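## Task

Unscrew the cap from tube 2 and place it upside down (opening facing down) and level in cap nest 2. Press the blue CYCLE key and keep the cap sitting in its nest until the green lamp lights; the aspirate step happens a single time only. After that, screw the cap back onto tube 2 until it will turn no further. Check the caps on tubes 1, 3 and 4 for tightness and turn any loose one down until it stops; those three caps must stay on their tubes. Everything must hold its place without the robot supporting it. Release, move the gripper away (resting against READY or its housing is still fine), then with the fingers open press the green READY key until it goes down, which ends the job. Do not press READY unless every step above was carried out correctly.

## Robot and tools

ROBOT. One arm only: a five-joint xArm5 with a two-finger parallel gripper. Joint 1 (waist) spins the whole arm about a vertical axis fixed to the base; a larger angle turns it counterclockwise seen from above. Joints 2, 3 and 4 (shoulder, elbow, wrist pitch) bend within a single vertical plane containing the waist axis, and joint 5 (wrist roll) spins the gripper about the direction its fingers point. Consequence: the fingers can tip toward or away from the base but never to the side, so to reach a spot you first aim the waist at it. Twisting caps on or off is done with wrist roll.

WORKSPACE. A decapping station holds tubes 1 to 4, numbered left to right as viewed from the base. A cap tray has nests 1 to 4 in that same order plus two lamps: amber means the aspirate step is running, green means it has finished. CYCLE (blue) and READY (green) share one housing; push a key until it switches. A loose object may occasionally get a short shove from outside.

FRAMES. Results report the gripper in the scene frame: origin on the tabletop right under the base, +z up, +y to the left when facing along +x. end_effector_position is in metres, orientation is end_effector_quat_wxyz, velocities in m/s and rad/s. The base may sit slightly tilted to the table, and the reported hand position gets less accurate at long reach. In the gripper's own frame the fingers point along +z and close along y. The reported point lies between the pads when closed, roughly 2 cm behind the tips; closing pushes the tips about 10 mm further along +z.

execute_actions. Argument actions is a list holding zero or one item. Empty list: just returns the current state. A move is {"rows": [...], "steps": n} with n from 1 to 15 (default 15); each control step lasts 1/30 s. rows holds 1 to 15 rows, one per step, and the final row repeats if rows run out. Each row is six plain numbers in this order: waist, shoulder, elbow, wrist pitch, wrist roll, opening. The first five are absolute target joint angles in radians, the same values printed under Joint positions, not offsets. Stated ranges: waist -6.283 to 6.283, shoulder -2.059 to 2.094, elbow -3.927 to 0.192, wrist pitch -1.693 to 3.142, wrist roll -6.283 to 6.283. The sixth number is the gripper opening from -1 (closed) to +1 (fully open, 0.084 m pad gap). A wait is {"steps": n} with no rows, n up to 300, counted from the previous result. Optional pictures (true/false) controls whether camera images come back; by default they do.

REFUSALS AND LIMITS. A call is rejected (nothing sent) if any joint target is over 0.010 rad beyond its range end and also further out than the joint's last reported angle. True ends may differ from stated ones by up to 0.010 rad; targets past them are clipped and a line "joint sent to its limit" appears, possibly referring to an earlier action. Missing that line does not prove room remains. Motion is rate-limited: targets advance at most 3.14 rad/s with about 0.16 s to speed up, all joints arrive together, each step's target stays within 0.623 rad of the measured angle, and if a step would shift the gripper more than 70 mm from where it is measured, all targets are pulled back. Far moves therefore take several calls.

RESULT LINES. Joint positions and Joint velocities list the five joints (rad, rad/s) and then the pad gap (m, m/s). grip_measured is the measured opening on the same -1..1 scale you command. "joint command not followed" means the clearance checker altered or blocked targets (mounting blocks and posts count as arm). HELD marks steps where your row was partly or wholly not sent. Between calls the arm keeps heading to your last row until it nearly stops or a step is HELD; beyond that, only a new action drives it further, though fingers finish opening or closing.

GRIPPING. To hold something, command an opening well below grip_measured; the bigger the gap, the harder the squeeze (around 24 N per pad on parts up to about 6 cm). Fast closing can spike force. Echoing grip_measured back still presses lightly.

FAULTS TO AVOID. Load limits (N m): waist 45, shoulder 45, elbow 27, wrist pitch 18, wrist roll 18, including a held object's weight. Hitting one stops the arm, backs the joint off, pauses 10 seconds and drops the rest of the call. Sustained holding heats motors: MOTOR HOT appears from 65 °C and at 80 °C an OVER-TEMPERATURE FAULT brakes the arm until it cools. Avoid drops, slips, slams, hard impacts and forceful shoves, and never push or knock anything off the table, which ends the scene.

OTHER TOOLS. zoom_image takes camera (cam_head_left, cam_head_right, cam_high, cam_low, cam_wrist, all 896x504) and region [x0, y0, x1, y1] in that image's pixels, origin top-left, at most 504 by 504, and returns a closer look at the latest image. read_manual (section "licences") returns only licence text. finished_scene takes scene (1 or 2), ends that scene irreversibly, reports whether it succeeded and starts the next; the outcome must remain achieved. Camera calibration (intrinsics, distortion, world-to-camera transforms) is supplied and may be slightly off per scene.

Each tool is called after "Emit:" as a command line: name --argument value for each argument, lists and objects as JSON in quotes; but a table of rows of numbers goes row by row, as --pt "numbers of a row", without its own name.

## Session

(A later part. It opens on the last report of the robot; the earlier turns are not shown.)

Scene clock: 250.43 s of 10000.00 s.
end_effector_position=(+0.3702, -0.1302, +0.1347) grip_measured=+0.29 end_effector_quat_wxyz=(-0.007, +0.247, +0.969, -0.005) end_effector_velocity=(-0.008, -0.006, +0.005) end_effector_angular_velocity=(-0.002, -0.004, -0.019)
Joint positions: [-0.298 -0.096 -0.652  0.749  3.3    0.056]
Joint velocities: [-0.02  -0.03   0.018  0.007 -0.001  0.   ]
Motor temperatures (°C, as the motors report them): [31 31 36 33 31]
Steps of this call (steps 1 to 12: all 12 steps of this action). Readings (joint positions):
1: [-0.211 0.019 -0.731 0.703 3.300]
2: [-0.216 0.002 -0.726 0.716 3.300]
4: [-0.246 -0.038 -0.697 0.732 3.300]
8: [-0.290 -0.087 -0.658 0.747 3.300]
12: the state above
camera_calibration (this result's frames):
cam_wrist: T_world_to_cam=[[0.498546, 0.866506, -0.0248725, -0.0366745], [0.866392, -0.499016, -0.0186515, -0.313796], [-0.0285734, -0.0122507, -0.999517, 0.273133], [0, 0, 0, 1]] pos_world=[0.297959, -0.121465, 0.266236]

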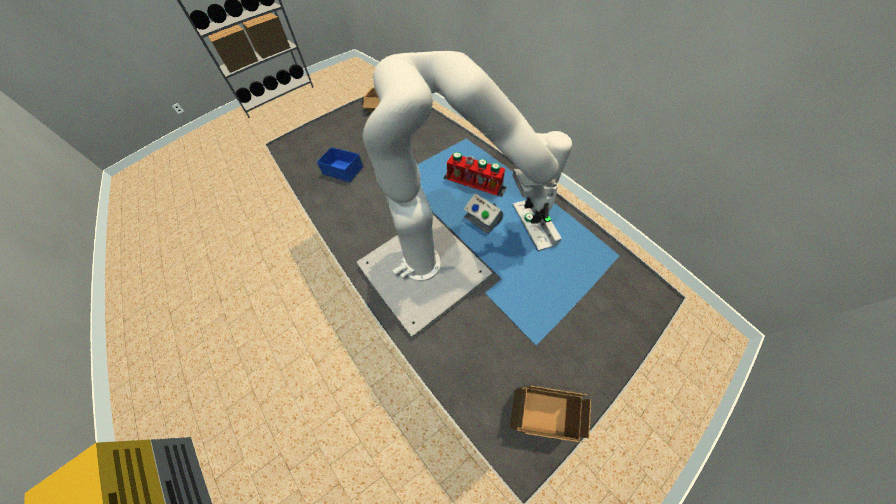

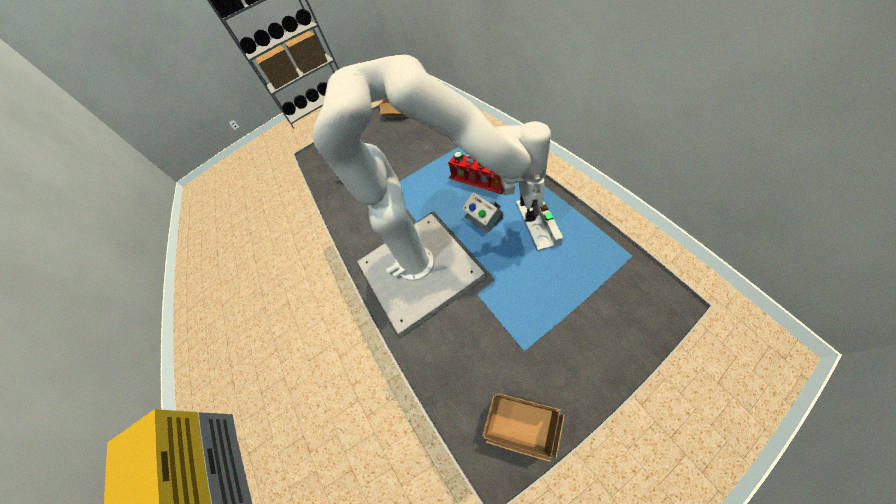

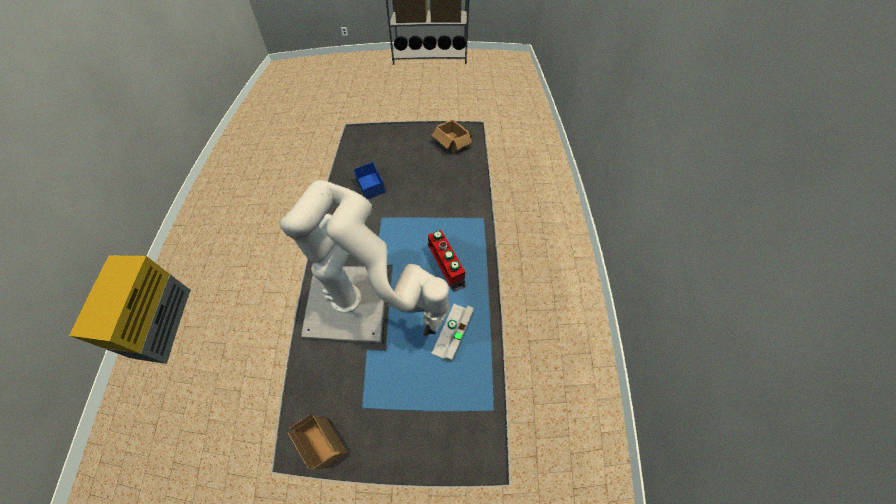

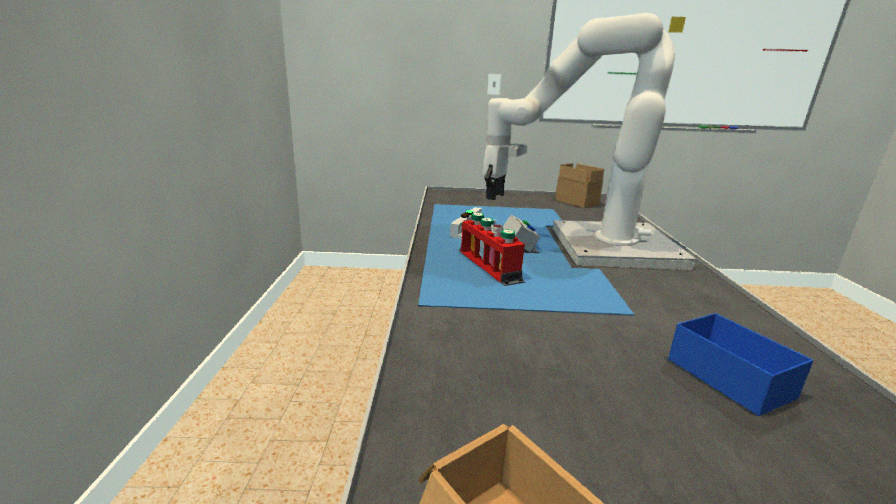

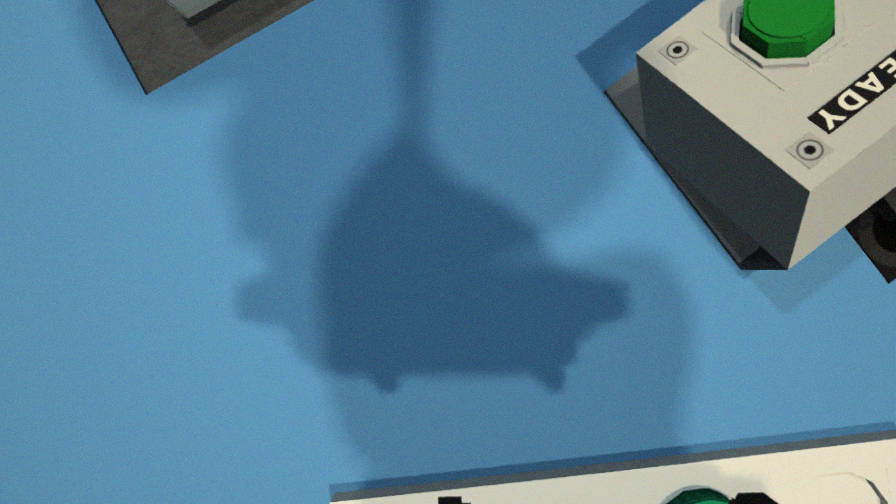

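Emit:
execute_actions --actions '[{"rows":[[-0.2,-0.1,-0.72,0.82,2.7,0.3],[-0.2,-0.1,-0.72,0.82,2.1,0.3],[-0.14,-0.03,-0.77,0.8,1.6,0.3],[-0.14,-0.03,-0.77,0.8,1.6,0.3],[-0.14,-0.03,-0.77,0.8,1.6,0.3],[-0.14,-0.03,-0.77,0.8,1.6,0.3],[-0.14,-0.03,-0.77,0.8,1.08,0.3]],"steps":15}]' --pictures false

Emit:
execute_actions --actions '[{"rows":[[-0.14,-0.03,-0.77,0.8,1.08,0.3]],"steps":15}]'

Scene clock: 254.23 s of 10000.00 s.
end_effector_position=(+0.4129, -0.0788, +0.1467) grip_measured=+0.29 end_effector_quat_wxyz=(-0.008, -0.294, +0.956, -0.001) end_effector_velocity=(+0.021, +0.033, -0.006) end_effector_angular_velocity=(+0.042, +0.043, +2.700)
Joint positions: [-0.148 -0.036 -0.763  0.798  2.353  0.056]
Joint velocities: [ 0.087  0.072 -0.07   0.024 -2.613 -0.   ]
Motor temperatures (°C, as the motors report them): [31 31 36 33 31]
Steps of this call (steps 1 to 15: the robot went on to your last target; steps 16 to 99: nothing new was sent; steps 100 to 114: all 15 steps of this action). Readings (joint positions):
100: [-0.300 -0.100 -0.650 0.750 3.300]
101: [-0.300 -0.100 -0.650 0.751 3.296]
103: [-0.293 -0.100 -0.655 0.756 3.253]
107: [-0.236 -0.088 -0.697 0.779 2.976]
114: the state above

Scene clock: 254.73 s of 10000.00 s.
end_effector_position=(+0.4152, -0.0760, +0.1468) grip_measured=+0.29 end_effector_quat_wxyz=(+0.007, +0.784, -0.621, -0.003) end_effector_velocity=(+0.001, +0.000, +0.000) end_effector_angular_velocity=(+0.013, +0.005, +0.973)
Joint positions: [-0.14  -0.03  -0.77   0.8    1.157  0.056]
Joint velocities: [ 0.001  0.    -0.001 -0.002 -0.972 -0.   ]
Motor temperatures (°C, as the motors report them): [31 31 36 33 31]
Steps of this call (steps 1 to 15: all 15 steps of this action). Readings (joint positions):
1: [-0.145 -0.034 -0.765 0.799 2.266]
2: [-0.144 -0.033 -0.766 0.799 2.178]
4: [-0.142 -0.031 -0.768 0.800 2.003]
8: [-0.141 -0.030 -0.769 0.800 1.653]
15: the state above
camera_calibration (this result's frames):
cam_wrist: T_world_to_cam=[[-0.978638, -0.205558, 0.00376336, 0.421931], [-0.205589, 0.978561, -0.0123327, 0.230923], [-0.00114759, -0.012843, -0.999917, 0.275756], [0, 0, 0, 1]] pos_world=[0.460709, -0.135699, 0.276994]

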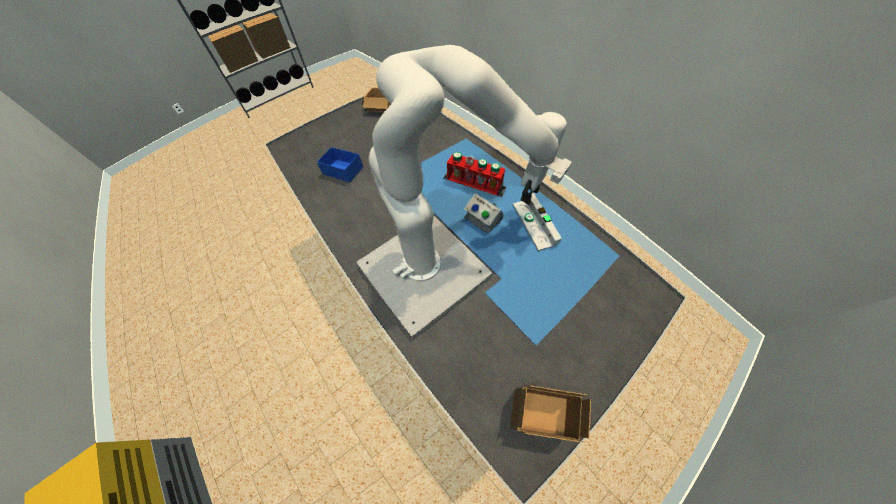

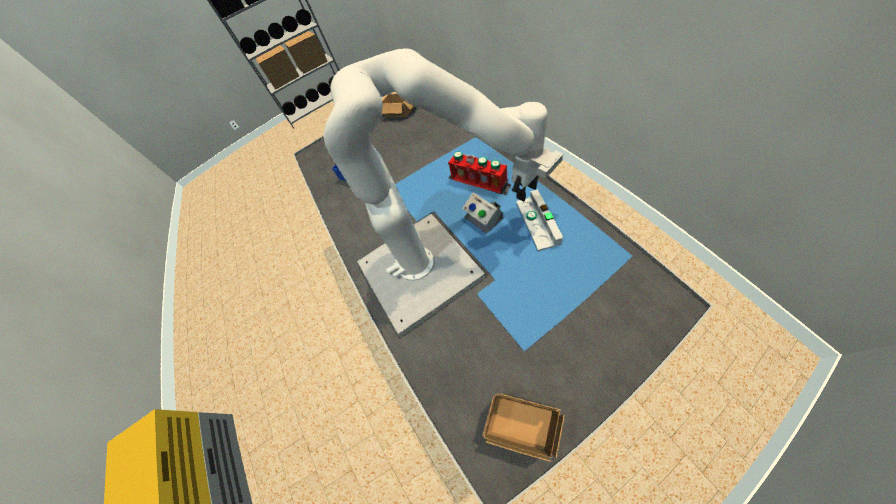

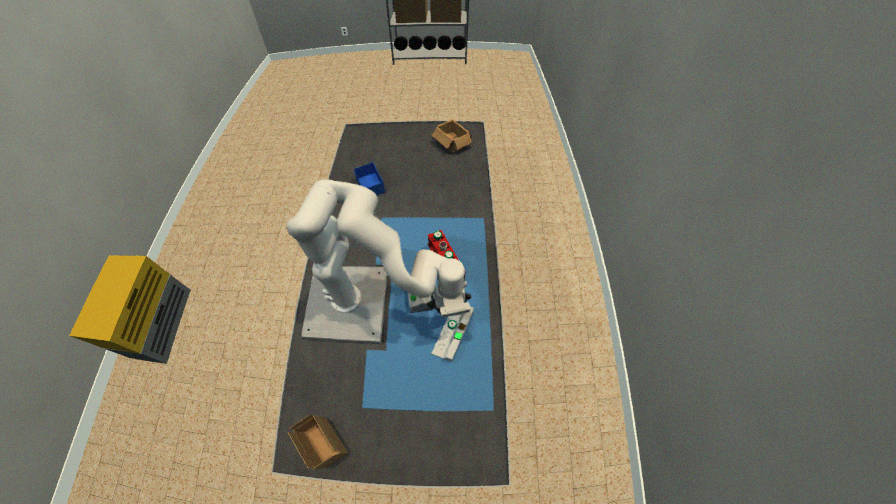

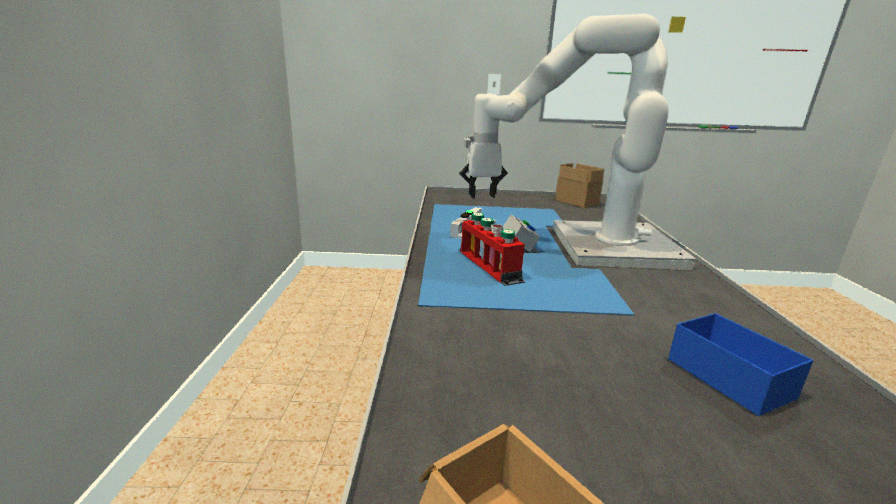

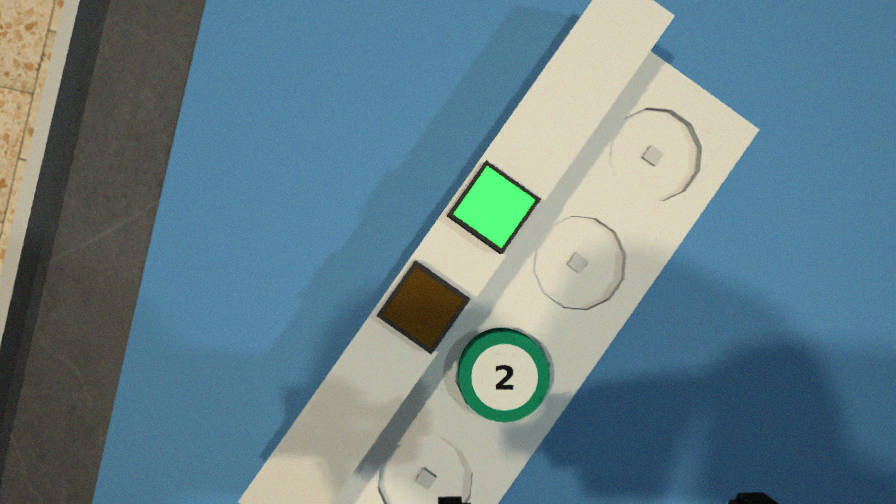

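Emit:
execute_actions --actions '[{"rows":[[-0.174,0.0,-0.78,0.78,0.5,0.3],[-0.174,0.0,-0.78,0.78,-0.1,0.3],[-0.174,0.0,-0.78,0.78,-0.7,0.3],[-0.174,0.0,-0.78,0.78,-1.3,0.3],[-0.174,0.0,-0.78,0.78,-1.9,0.3],[-0.174,0.0,-0.78,0.78,-2.5,0.3],[-0.174,0.0,-0.78,0.78,-2.98,0.3]],"steps":15}]' --pictures false

Emit:
execute_actions --actions '[{"rows":[[-0.174,0.0,-0.78,0.78,-2.98,0.3]],"steps":15}]' --pictures false

Emit:
execute_actions --actions '[{"rows":[[-0.174,0.1,-0.78,0.68,-2.98,0.3],[-0.174,0.1,-0.78,0.68,-2.98,0.3],[-0.174,0.1,-0.78,0.68,-2.98,0.3],[-0.174,0.1,-0.78,0.68,-2.98,0.3],[-0.174,0.1,-0.78,0.68,-2.98,0.3],[-0.174,0.1,-0.78,0.68,-2.98,0.3],[-0.174,0.1,-0.78,0.68,-2.98,0.3],[-0.174,0.1,-0.78,0.68,-2.98,0.3],[-0.174,0.2,-0.785,0.585,-2.98,0.3],[-0.174,0.2,-0.785,0.585,-2.98,0.3],[-0.174,0.2,-0.785,0.585,-2.98,0.3],[-0.174,0.25,-0.787,0.537,-2.98,0.3],[-0.174,0.25,-0.787,0.537,-2.98,0.3],[-0.174,0.293,-0.788,0.495,-2.98,0.3]],"steps":15}]' --pictures false

Scene clock: 263.93 s of 10000.00 s.
end_effector_position=(+0.4169, -0.0904, +0.1396) grip_measured=+0.29 end_effector_quat_wxyz=(+0.005, +0.985, -0.174, -0.007) end_effector_velocity=(+0.003, -0.006, -0.002) end_effector_angular_velocity=(+0.036, +0.011, +2.599)
Joint positions: [-0.173 -0.001 -0.78   0.781  0.133  0.056]
Joint velocities: [-0.013  0.012 -0.007 -0.012 -2.612  0.   ]
Motor temperatures (°C, as the motors report them): [31 31 36 33 31]
Steps of this call (steps 1 to 30: the robot went on to your last target; steps 31 to 261: nothing new was sent; steps 262 to 276: all 15 steps of this action). Readings (joint positions):
262: [-0.140 -0.030 -0.770 0.800 1.080]
263: [-0.140 -0.030 -0.770 0.800 1.076]
265: [-0.142 -0.028 -0.771 0.798 1.033]
269: [-0.157 -0.015 -0.775 0.790 0.756]
276: the state above

Scene clock: 264.43 s of 10000.00 s.
end_effector_position=(+0.4170, -0.0910, +0.1394) grip_measured=+0.29 end_effector_quat_wxyz=(-0.000, +0.886, +0.463, -0.008) end_effector_velocity=(-0.000, +0.000, -0.000) end_effector_angular_velocity=(+0.037, +0.018, +2.614)
Joint positions: [-0.174 -0.    -0.78   0.78  -1.181  0.056]
Joint velocities: [ 0.     0.     0.     0.    -2.614 -0.   ]
Motor temperatures (°C, as the motors report them): [31 31 36 33 31]
Steps of this call (steps 1 to 15: all 15 steps of this action). Readings (joint positions):
1: [-0.173 -0.001 -0.780 0.781 0.045]
2: [-0.173 -0.001 -0.780 0.780 -0.042]
4: [-0.174 -0.000 -0.780 0.780 -0.217]
8: [-0.174 -0.000 -0.780 0.780 -0.568]
15: the state above

Scene clock: 264.93 s of 10000.00 s.
end_effector_position=(+0.4286, -0.0941, +0.0836) grip_measured=+0.29 end_effector_quat_wxyz=(-0.003, +0.419, +0.908, -0.006) end_effector_velocity=(+0.015, -0.005, -0.261) end_effector_angular_velocity=(+0.039, +0.071, +2.612)
Joint positions: [-0.174  0.161 -0.784  0.62  -2.494  0.056]
Joint velocities: [ 0.001  0.721 -0.013 -0.656 -2.611 -0.   ]
Motor temperatures (°C, as the motors report them): [31 31 36 33 31]
Steps of this call (steps 1 to 15: all 15 steps of this action). Readings (joint positions):
1: [-0.174 -0.000 -0.780 0.780 -1.268]
2: [-0.174 0.000 -0.780 0.780 -1.356]
4: [-0.174 0.007 -0.781 0.772 -1.531]
8: [-0.174 0.064 -0.780 0.717 -1.881]
15: the state above

Emit:
execute_actions --actions '[{"rows":[[-0.174,0.293,-0.788,0.495,-2.98,0.3],[-0.174,0.293,-0.788,0.495,-2.98,0.3],[-0.174,0.293,-0.788,0.495,-2.98,0.3],[-0.174,0.293,-0.788,0.495,-2.98,0.3],[-0.174,0.293,-0.788,0.495,-2.98,-0.8]],"steps":15}]'

Emit:
zoom_image --camera "cam_head_left" --region '[495,180,575,250]'

Scene clock: 267.63 s of 10000.00 s.
end_effector_position=(+0.4303, -0.0950, +0.0363) grip_measured=-0.26 end_effector_quat_wxyz=(-0.006, +0.188, +0.982, -0.005) end_effector_velocity=(+0.000, +0.000, +0.000) end_effector_angular_velocity=(-0.000, -0.001, +0.000)
Joint positions: [-0.174  0.293 -0.788  0.495 -2.98   0.033]
Joint velocities: [ 0.001 -0.001  0.001 -0.002  0.001  0.   ]
Motor temperatures (°C, as the motors report them): [31 31 36 33 31]
Steps of this call (steps 1 to 30: the robot went on to your last target; steps 31 to 66: nothing new was sent; steps 67 to 81: all 15 steps of this action). Readings (joint positions):
67: [-0.174 0.293 -0.788 0.495 -2.980]
68: [-0.174 0.293 -0.788 0.495 -2.980]
70: [-0.174 0.293 -0.788 0.495 -2.980]
74: [-0.174 0.293 -0.788 0.495 -2.980]
81: the state above
camera_calibration (this result's frames):
cam_wrist: T_world_to_cam=[[0.390749, 0.920202, -0.0233153, -0.0481559], [0.920138, -0.391179, -0.0180407, -0.363032], [-0.0257215, -0.0144039, -0.999565, 0.175519], [0, 0, 0, 1]] pos_world=[0.357371, -0.0951693, 0.167771]

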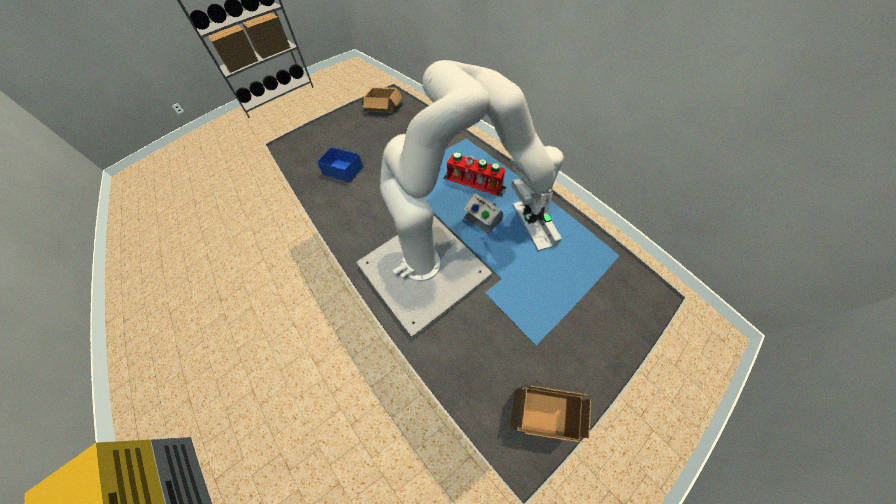

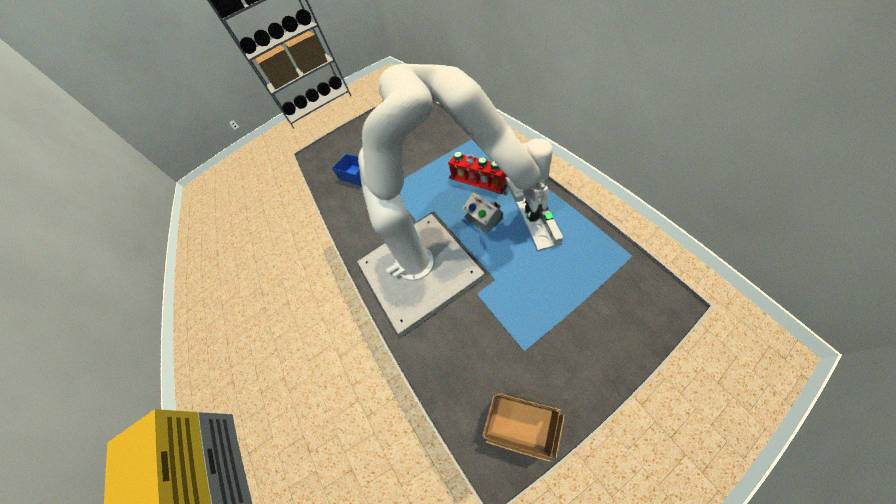

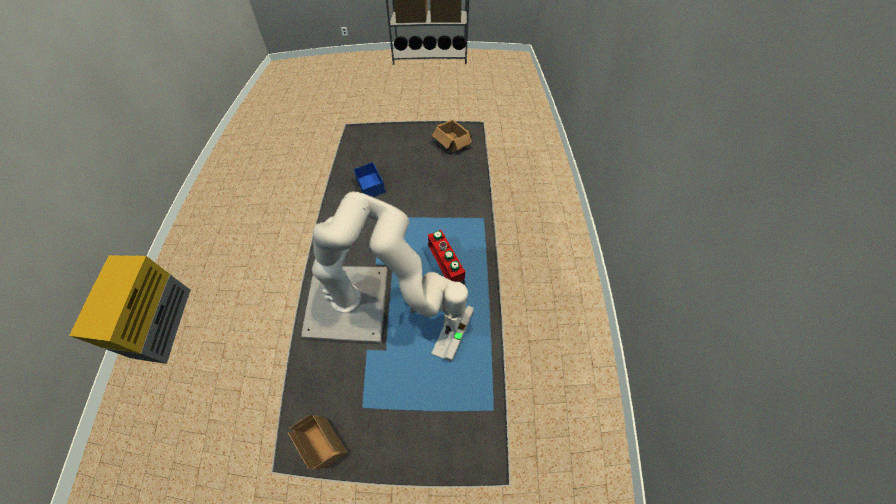

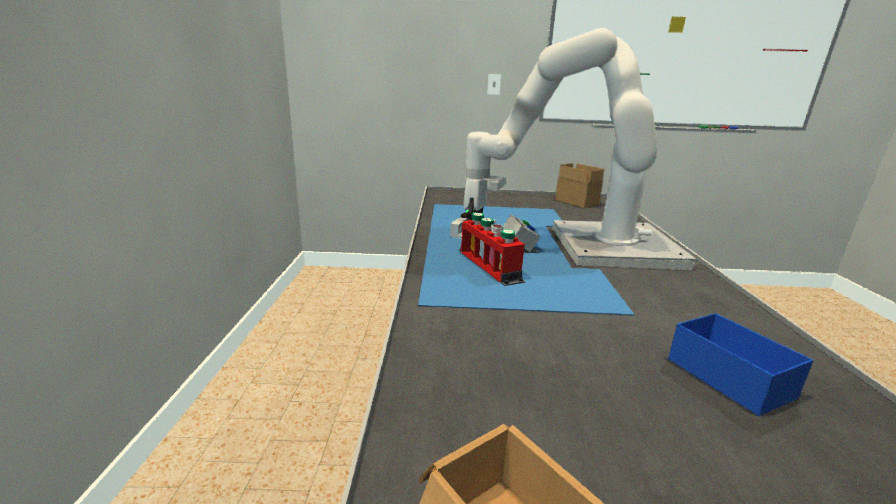

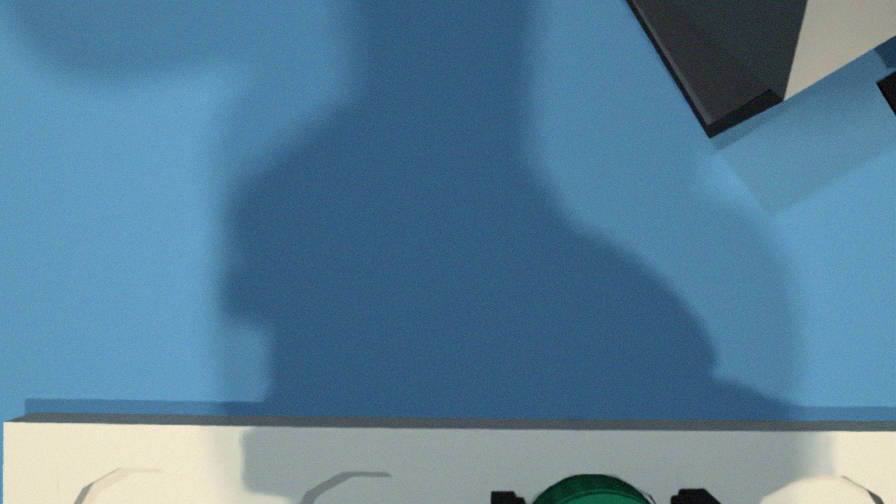

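Region (495, 180, 575, 250) of cam_head_left's 896x504 image, scaled by 6.300, with more detail than that image has; it fills the top 441 rows of this view, and the rest is white.

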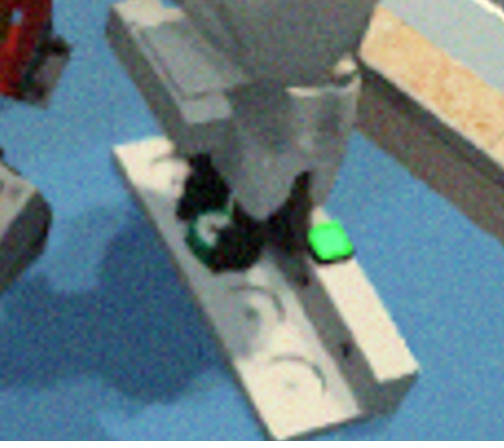

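Emit:
execute_actions --actions "[{\"rows\":[[-0.174,0.2,-0.785,0.585,-2.98],[-0.174,0.2,-0.785,0.585,-2.98]].map}]"


Emit:
execute_actions --actions '[{"rows":[[-0.174,0.2,-0.785,0.585,-2.98,-0.8]],"steps":10}]' --pictures false

Emit:
execute_actions --actions '[{"rows":[[-0.174,-0.15,-0.8,0.95,-2.98,-0.8]],"steps":15}]' --pictures false

Emit:
execute_actions --actions '[{"rows":[[0.527,-0.12,-0.85,0.97,-1.9,-0.8]],"steps":15}]' --pictures false

Emit:
execute_actions --actions '[{"rows":[[0.527,-0.04,-0.833,0.873,-1.9,-0.8]],"steps":12}]' --pictures false

Emit:
execute_actions --actions '[{"rows":[[0.527,0.005,-0.824,0.819,-1.9,-0.8]],"steps":12}]'

Emit:
zoom_image --camera "cam_low" --region '[430,160,560,260]'

Emit:
zoom_image --camera "cam_head_right" --region '[420,110,530,200]'

Scene clock: 284.03 s of 10000.00 s.
end_effector_position=(+0.4290, -0.0943, +0.0673) grip_measured=-0.26 end_effector_quat_wxyz=(-0.006, +0.188, +0.982, -0.005) end_effector_velocity=(-0.015, +0.003, +0.010) end_effector_angular_velocity=(+0.008, +0.038, -0.002)
Joint positions: [-0.174  0.205 -0.785  0.58  -2.98   0.033]
Joint velocities: [-0.001 -0.049  0.018  0.07   0.    -0.   ]
Motor temperatures (°C, as the motors report them): [31 31 35 33 31]
Steps of this call (steps 1 to 15: the robot went on to your last target; steps 16 to 482: nothing new was sent; steps 483 to 492: all 10 steps of this action). Readings (joint positions):
483: [-0.174 0.293 -0.788 0.495 -2.980]
484: [-0.174 0.291 -0.787 0.499 -2.980]
486: [-0.174 0.264 -0.783 0.529 -2.980]
490: [-0.174 0.211 -0.786 0.573 -2.980]
492: the state above

Scene clock: 284.53 s of 10000.00 s.
end_effector_position=(+0.4063, -0.0881, +0.1926) grip_measured=-0.26 end_effector_quat_wxyz=(-0.004, +0.188, +0.982, -0.005) end_effector_velocity=(-0.043, +0.010, +0.056) end_effector_angular_velocity=(+0.013, +0.057, -0.001)
Joint positions: [-0.174 -0.135 -0.801  0.93  -2.98   0.033]
Joint velocities: [-0.    -0.19   0.013  0.235  0.    -0.   ]
Motor temperatures (°C, as the motors report them): [31 31 35 33 31]
Steps of this call (steps 1 to 15: all 15 steps of this action). Readings (joint positions):
1: [-0.174 0.204 -0.784 0.582 -2.980]
2: [-0.174 0.201 -0.784 0.587 -2.980]
4: [-0.174 0.165 -0.782 0.630 -2.980]
8: [-0.174 0.025 -0.794 0.766 -2.980]
15: the state above

Scene clock: 285.03 s of 10000.00 s.
end_effector_position=(+0.4143, +0.0616, +0.1971) grip_measured=-0.26 end_effector_quat_wxyz=(-0.007, +0.213, +0.977, -0.005) end_effector_velocity=(-0.037, +0.337, +0.010) end_effector_angular_velocity=(-0.008, -0.008, -0.436)
Joint positions: [ 0.189 -0.129 -0.826  0.956 -2.566  0.033]
Joint velocities: [ 0.813  0.022 -0.058  0.032  1.25  -0.   ]
Motor temperatures (°C, as the motors report them): [31 31 35 33 31]
Steps of this call (steps 1 to 15: all 15 steps of this action). Readings (joint positions):
1: [-0.174 -0.139 -0.800 0.937 -2.980]
2: [-0.172 -0.142 -0.800 0.941 -2.976]
4: [-0.136 -0.140 -0.802 0.944 -2.936]
8: [-0.007 -0.135 -0.812 0.948 -2.812]
15: the state above

Scene clock: 285.43 s of 10000.00 s.
end_effector_position=(+0.3888, +0.1846, +0.1722) grip_measured=-0.26 end_effector_quat_wxyz=(-0.006, +0.349, +0.937, -0.006) end_effector_velocity=(-0.076, +0.204, -0.058) end_effector_angular_velocity=(-0.012, +0.003, -0.488)
Joint positions: [ 0.487 -0.053 -0.832  0.886 -1.986  0.033]
Joint velocities: [ 0.507  0.164 -0.002 -0.154  0.994 -0.   ]
Motor temperatures (°C, as the motors report them): [31 31 35 33 31]
Steps of this call (steps 1 to 12: all 12 steps of this action). Readings (joint positions):
1: [0.216 -0.128 -0.828 0.957 -2.522]
2: [0.243 -0.127 -0.829 0.958 -2.477]
4: [0.294 -0.119 -0.832 0.949 -2.379]
8: [0.395 -0.083 -0.831 0.916 -2.171]
12: the state above

Scene clock: 285.83 s of 10000.00 s.
end_effector_position=(+0.3865, +0.2024, +0.1504) grip_measured=-0.26 end_effector_quat_wxyz=(-0.005, +0.370, +0.929, -0.005) end_effector_velocity=(+0.002, +0.005, -0.003) end_effector_angular_velocity=(+0.005, -0.009, +0.000)
Joint positions: [ 0.526  0.003 -0.825  0.82  -1.901  0.033]
Joint velocities: [ 0.009  0.011 -0.001 -0.02   0.008  0.   ]
Motor temperatures (°C, as the motors report them): [31 31 36 33 31]
Steps of this call (steps 1 to 12: all 12 steps of this action). Readings (joint positions):
1: [0.501 -0.048 -0.832 0.882 -1.958]
2: [0.510 -0.043 -0.832 0.876 -1.939]
4: [0.519 -0.025 -0.830 0.852 -1.917]
8: [0.524 0.000 -0.824 0.827 -1.904]
12: the state above
camera_calibration (this result's frames):
cam_wrist: T_world_to_cam=[[0.703678, 0.710082, -0.0249197, -0.380217], [0.710007, -0.70407, -0.0132787, -0.0604915], [-0.0269742, -0.00834917, -0.999601, 0.291933], [0, 0, 0, 1]] pos_world=[0.318374, 0.229832, 0.281538]

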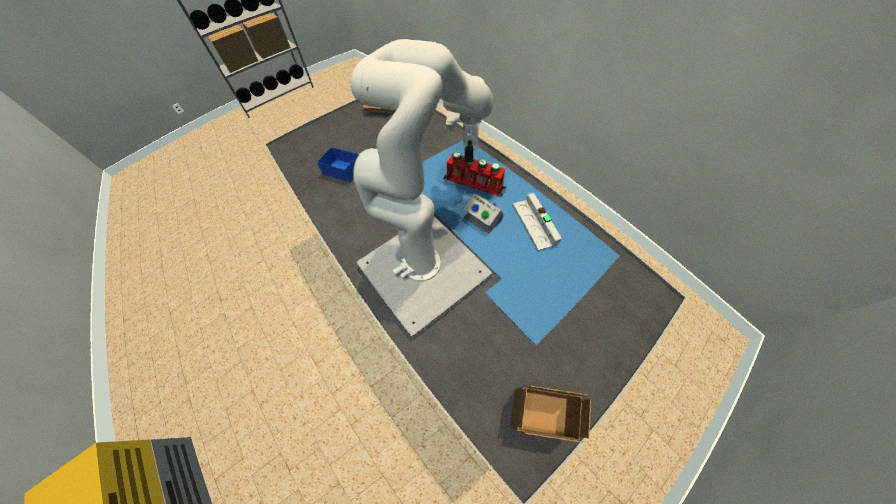

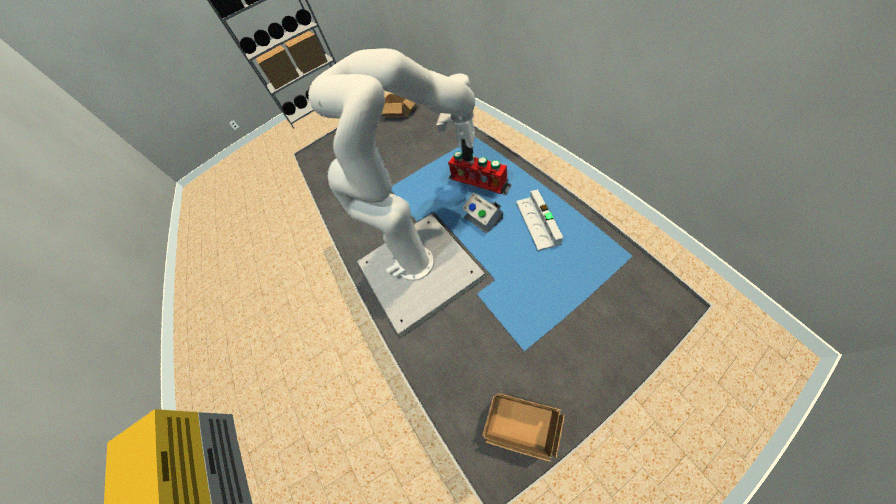

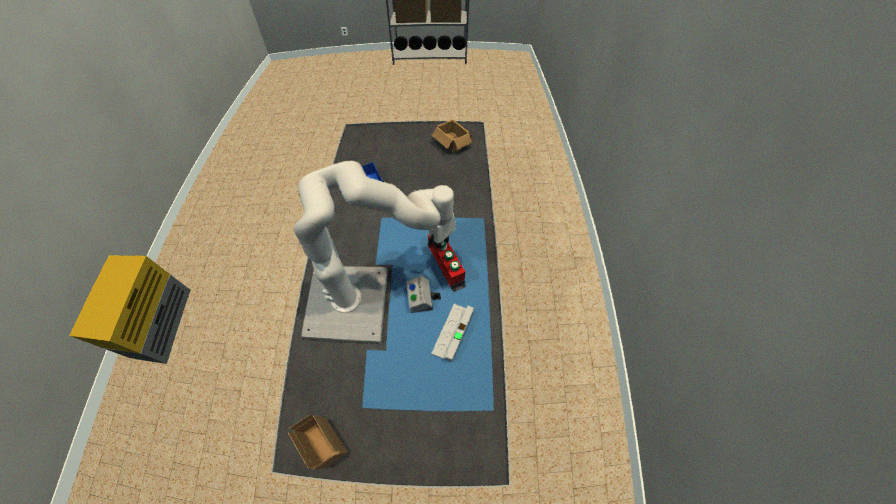

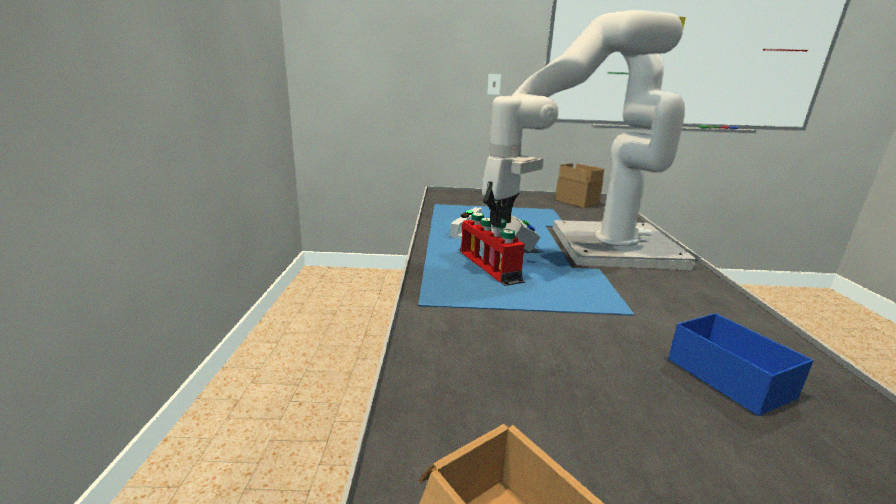

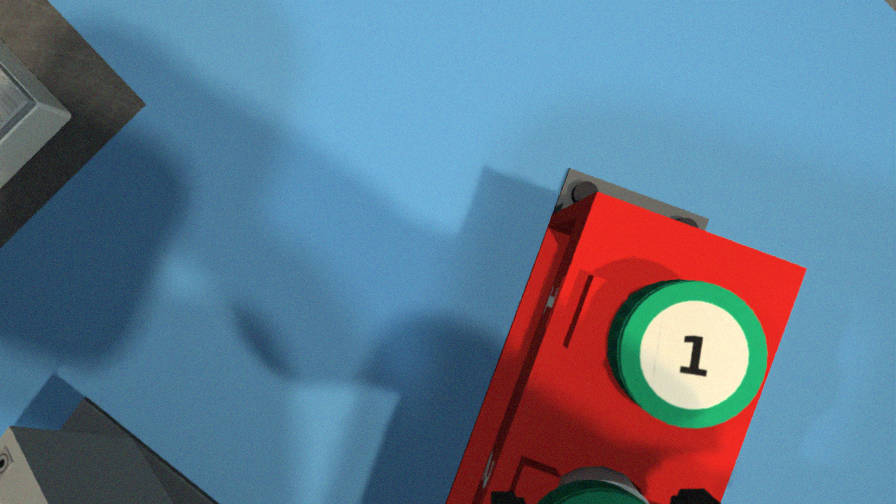

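Region (430, 160, 560, 260) of cam_low's 896x504 image, scaled by 3.877, with more detail than that image has; it fills the top 388 rows of this view, and the rest is white.

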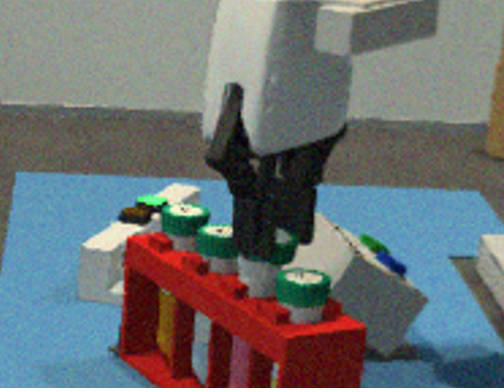

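Region (420, 110, 530, 200) of cam_head_right's 896x504 image, scaled by 4.582, with more detail than that image has; it fills the top 412 rows of this view, and the rest is white.

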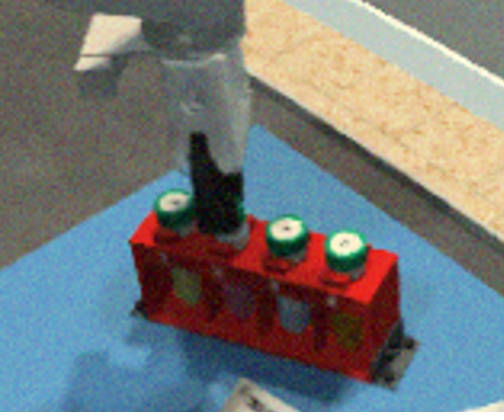

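Emit:
execute_actions --actions '[{"rows":[[0.527,0.03,-0.835,0.838,-1.9,-0.8]],"steps":12}]'

Emit:
zoom_image --camera "cam_low" --region '[450,190,540,250]'

Scene clock: 291.13 s of 10000.00 s.
end_effector_position=(+0.3846, +0.2019, +0.1438) grip_measured=-0.25 end_effector_quat_wxyz=(-0.013, +0.370, +0.929, -0.015) end_effector_velocity=(-0.007, -0.003, -0.028) end_effector_angular_velocity=(-0.018, +0.034, -0.001)
Joint positions: [ 0.527  0.027 -0.838  0.836 -1.9    0.033]
Joint velocities: [ 0.002  0.054  0.019 -0.034  0.003  0.001]
Motor temperatures (°C, as the motors report them): [31 31 36 33 31]
Steps of this call (steps 1 to 15: the robot went on to your last target; steps 16 to 147: nothing new was sent; steps 148 to 159: all 12 steps of this action). Readings (joint positions):
148: [0.527 0.005 -0.824 0.819 -1.900]
149: [0.527 0.007 -0.825 0.821 -1.900]
151: [0.527 0.016 -0.831 0.828 -1.900]
155: [0.527 0.023 -0.838 0.835 -1.900]
159: the state above
camera_calibration (this result's frames):
cam_wrist: T_world_to_cam=[[0.702637, 0.709784, -0.0500898, -0.37459], [0.709765, -0.704118, -0.0212403, -0.0582817], [-0.0503451, -0.0206278, -0.998519, 0.29662], [0, 0, 0, 1]] pos_world=[0.3195, 0.230959, 0.276179]

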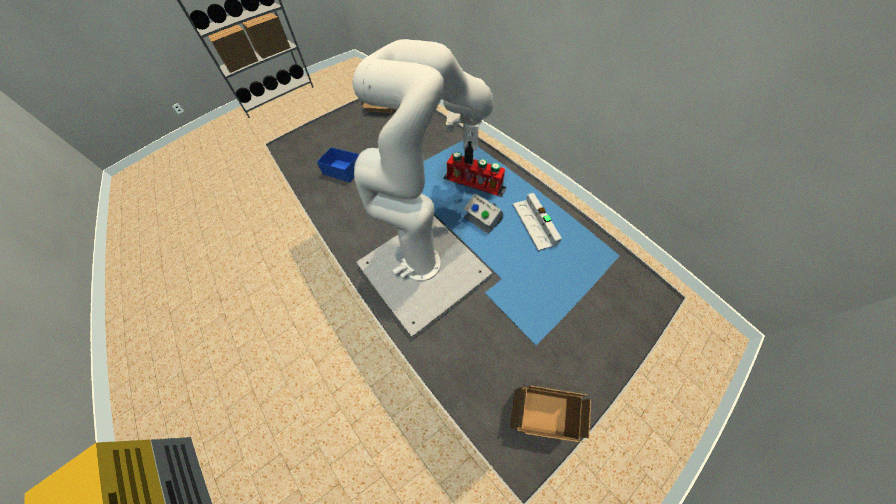

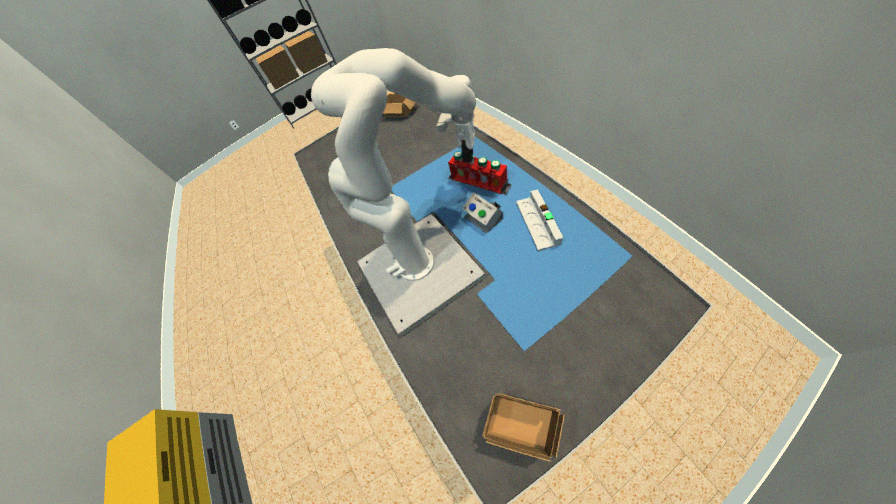

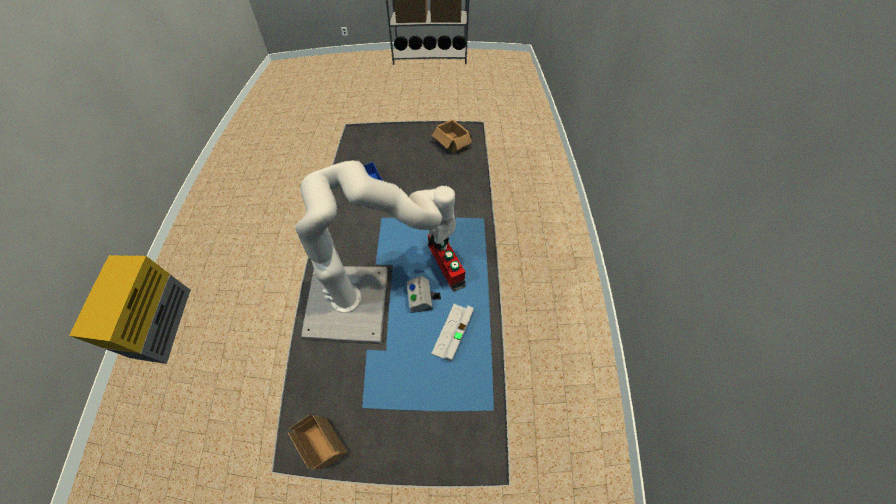

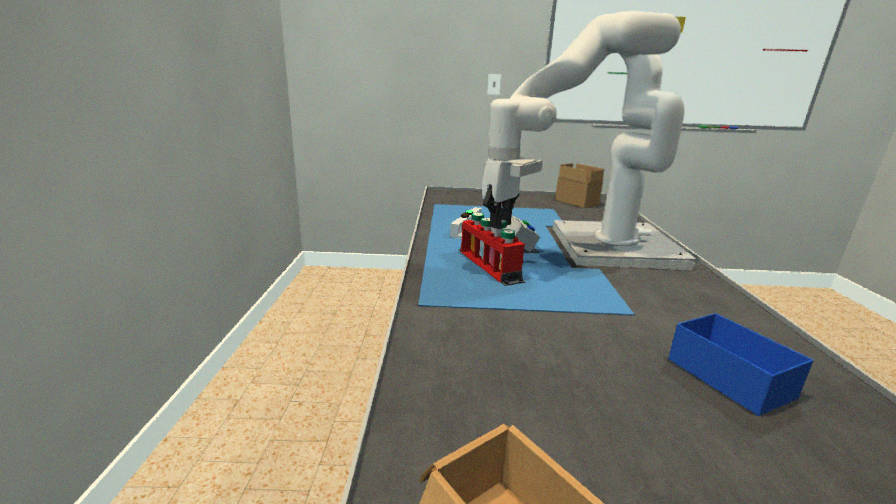

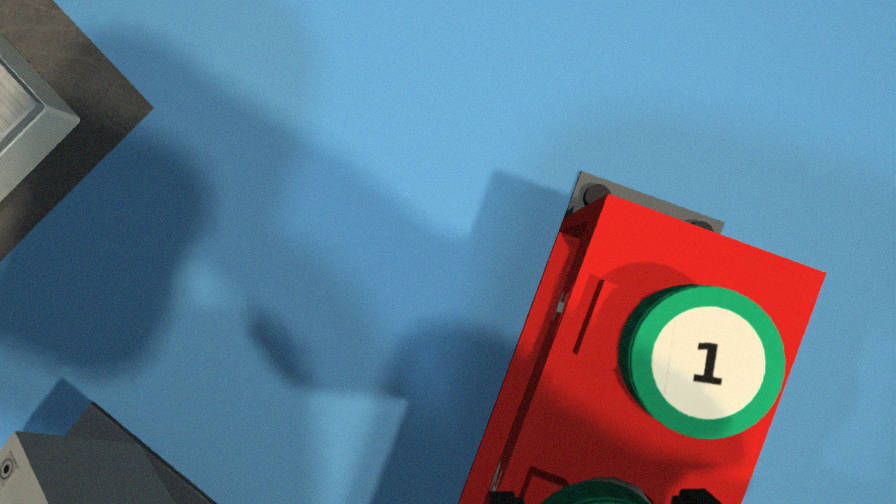

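Region (450, 190, 540, 250) of cam_low's 896x504 image, scaled by 5.600, with more detail than that image has.

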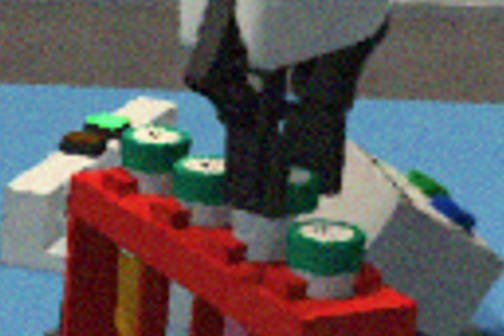

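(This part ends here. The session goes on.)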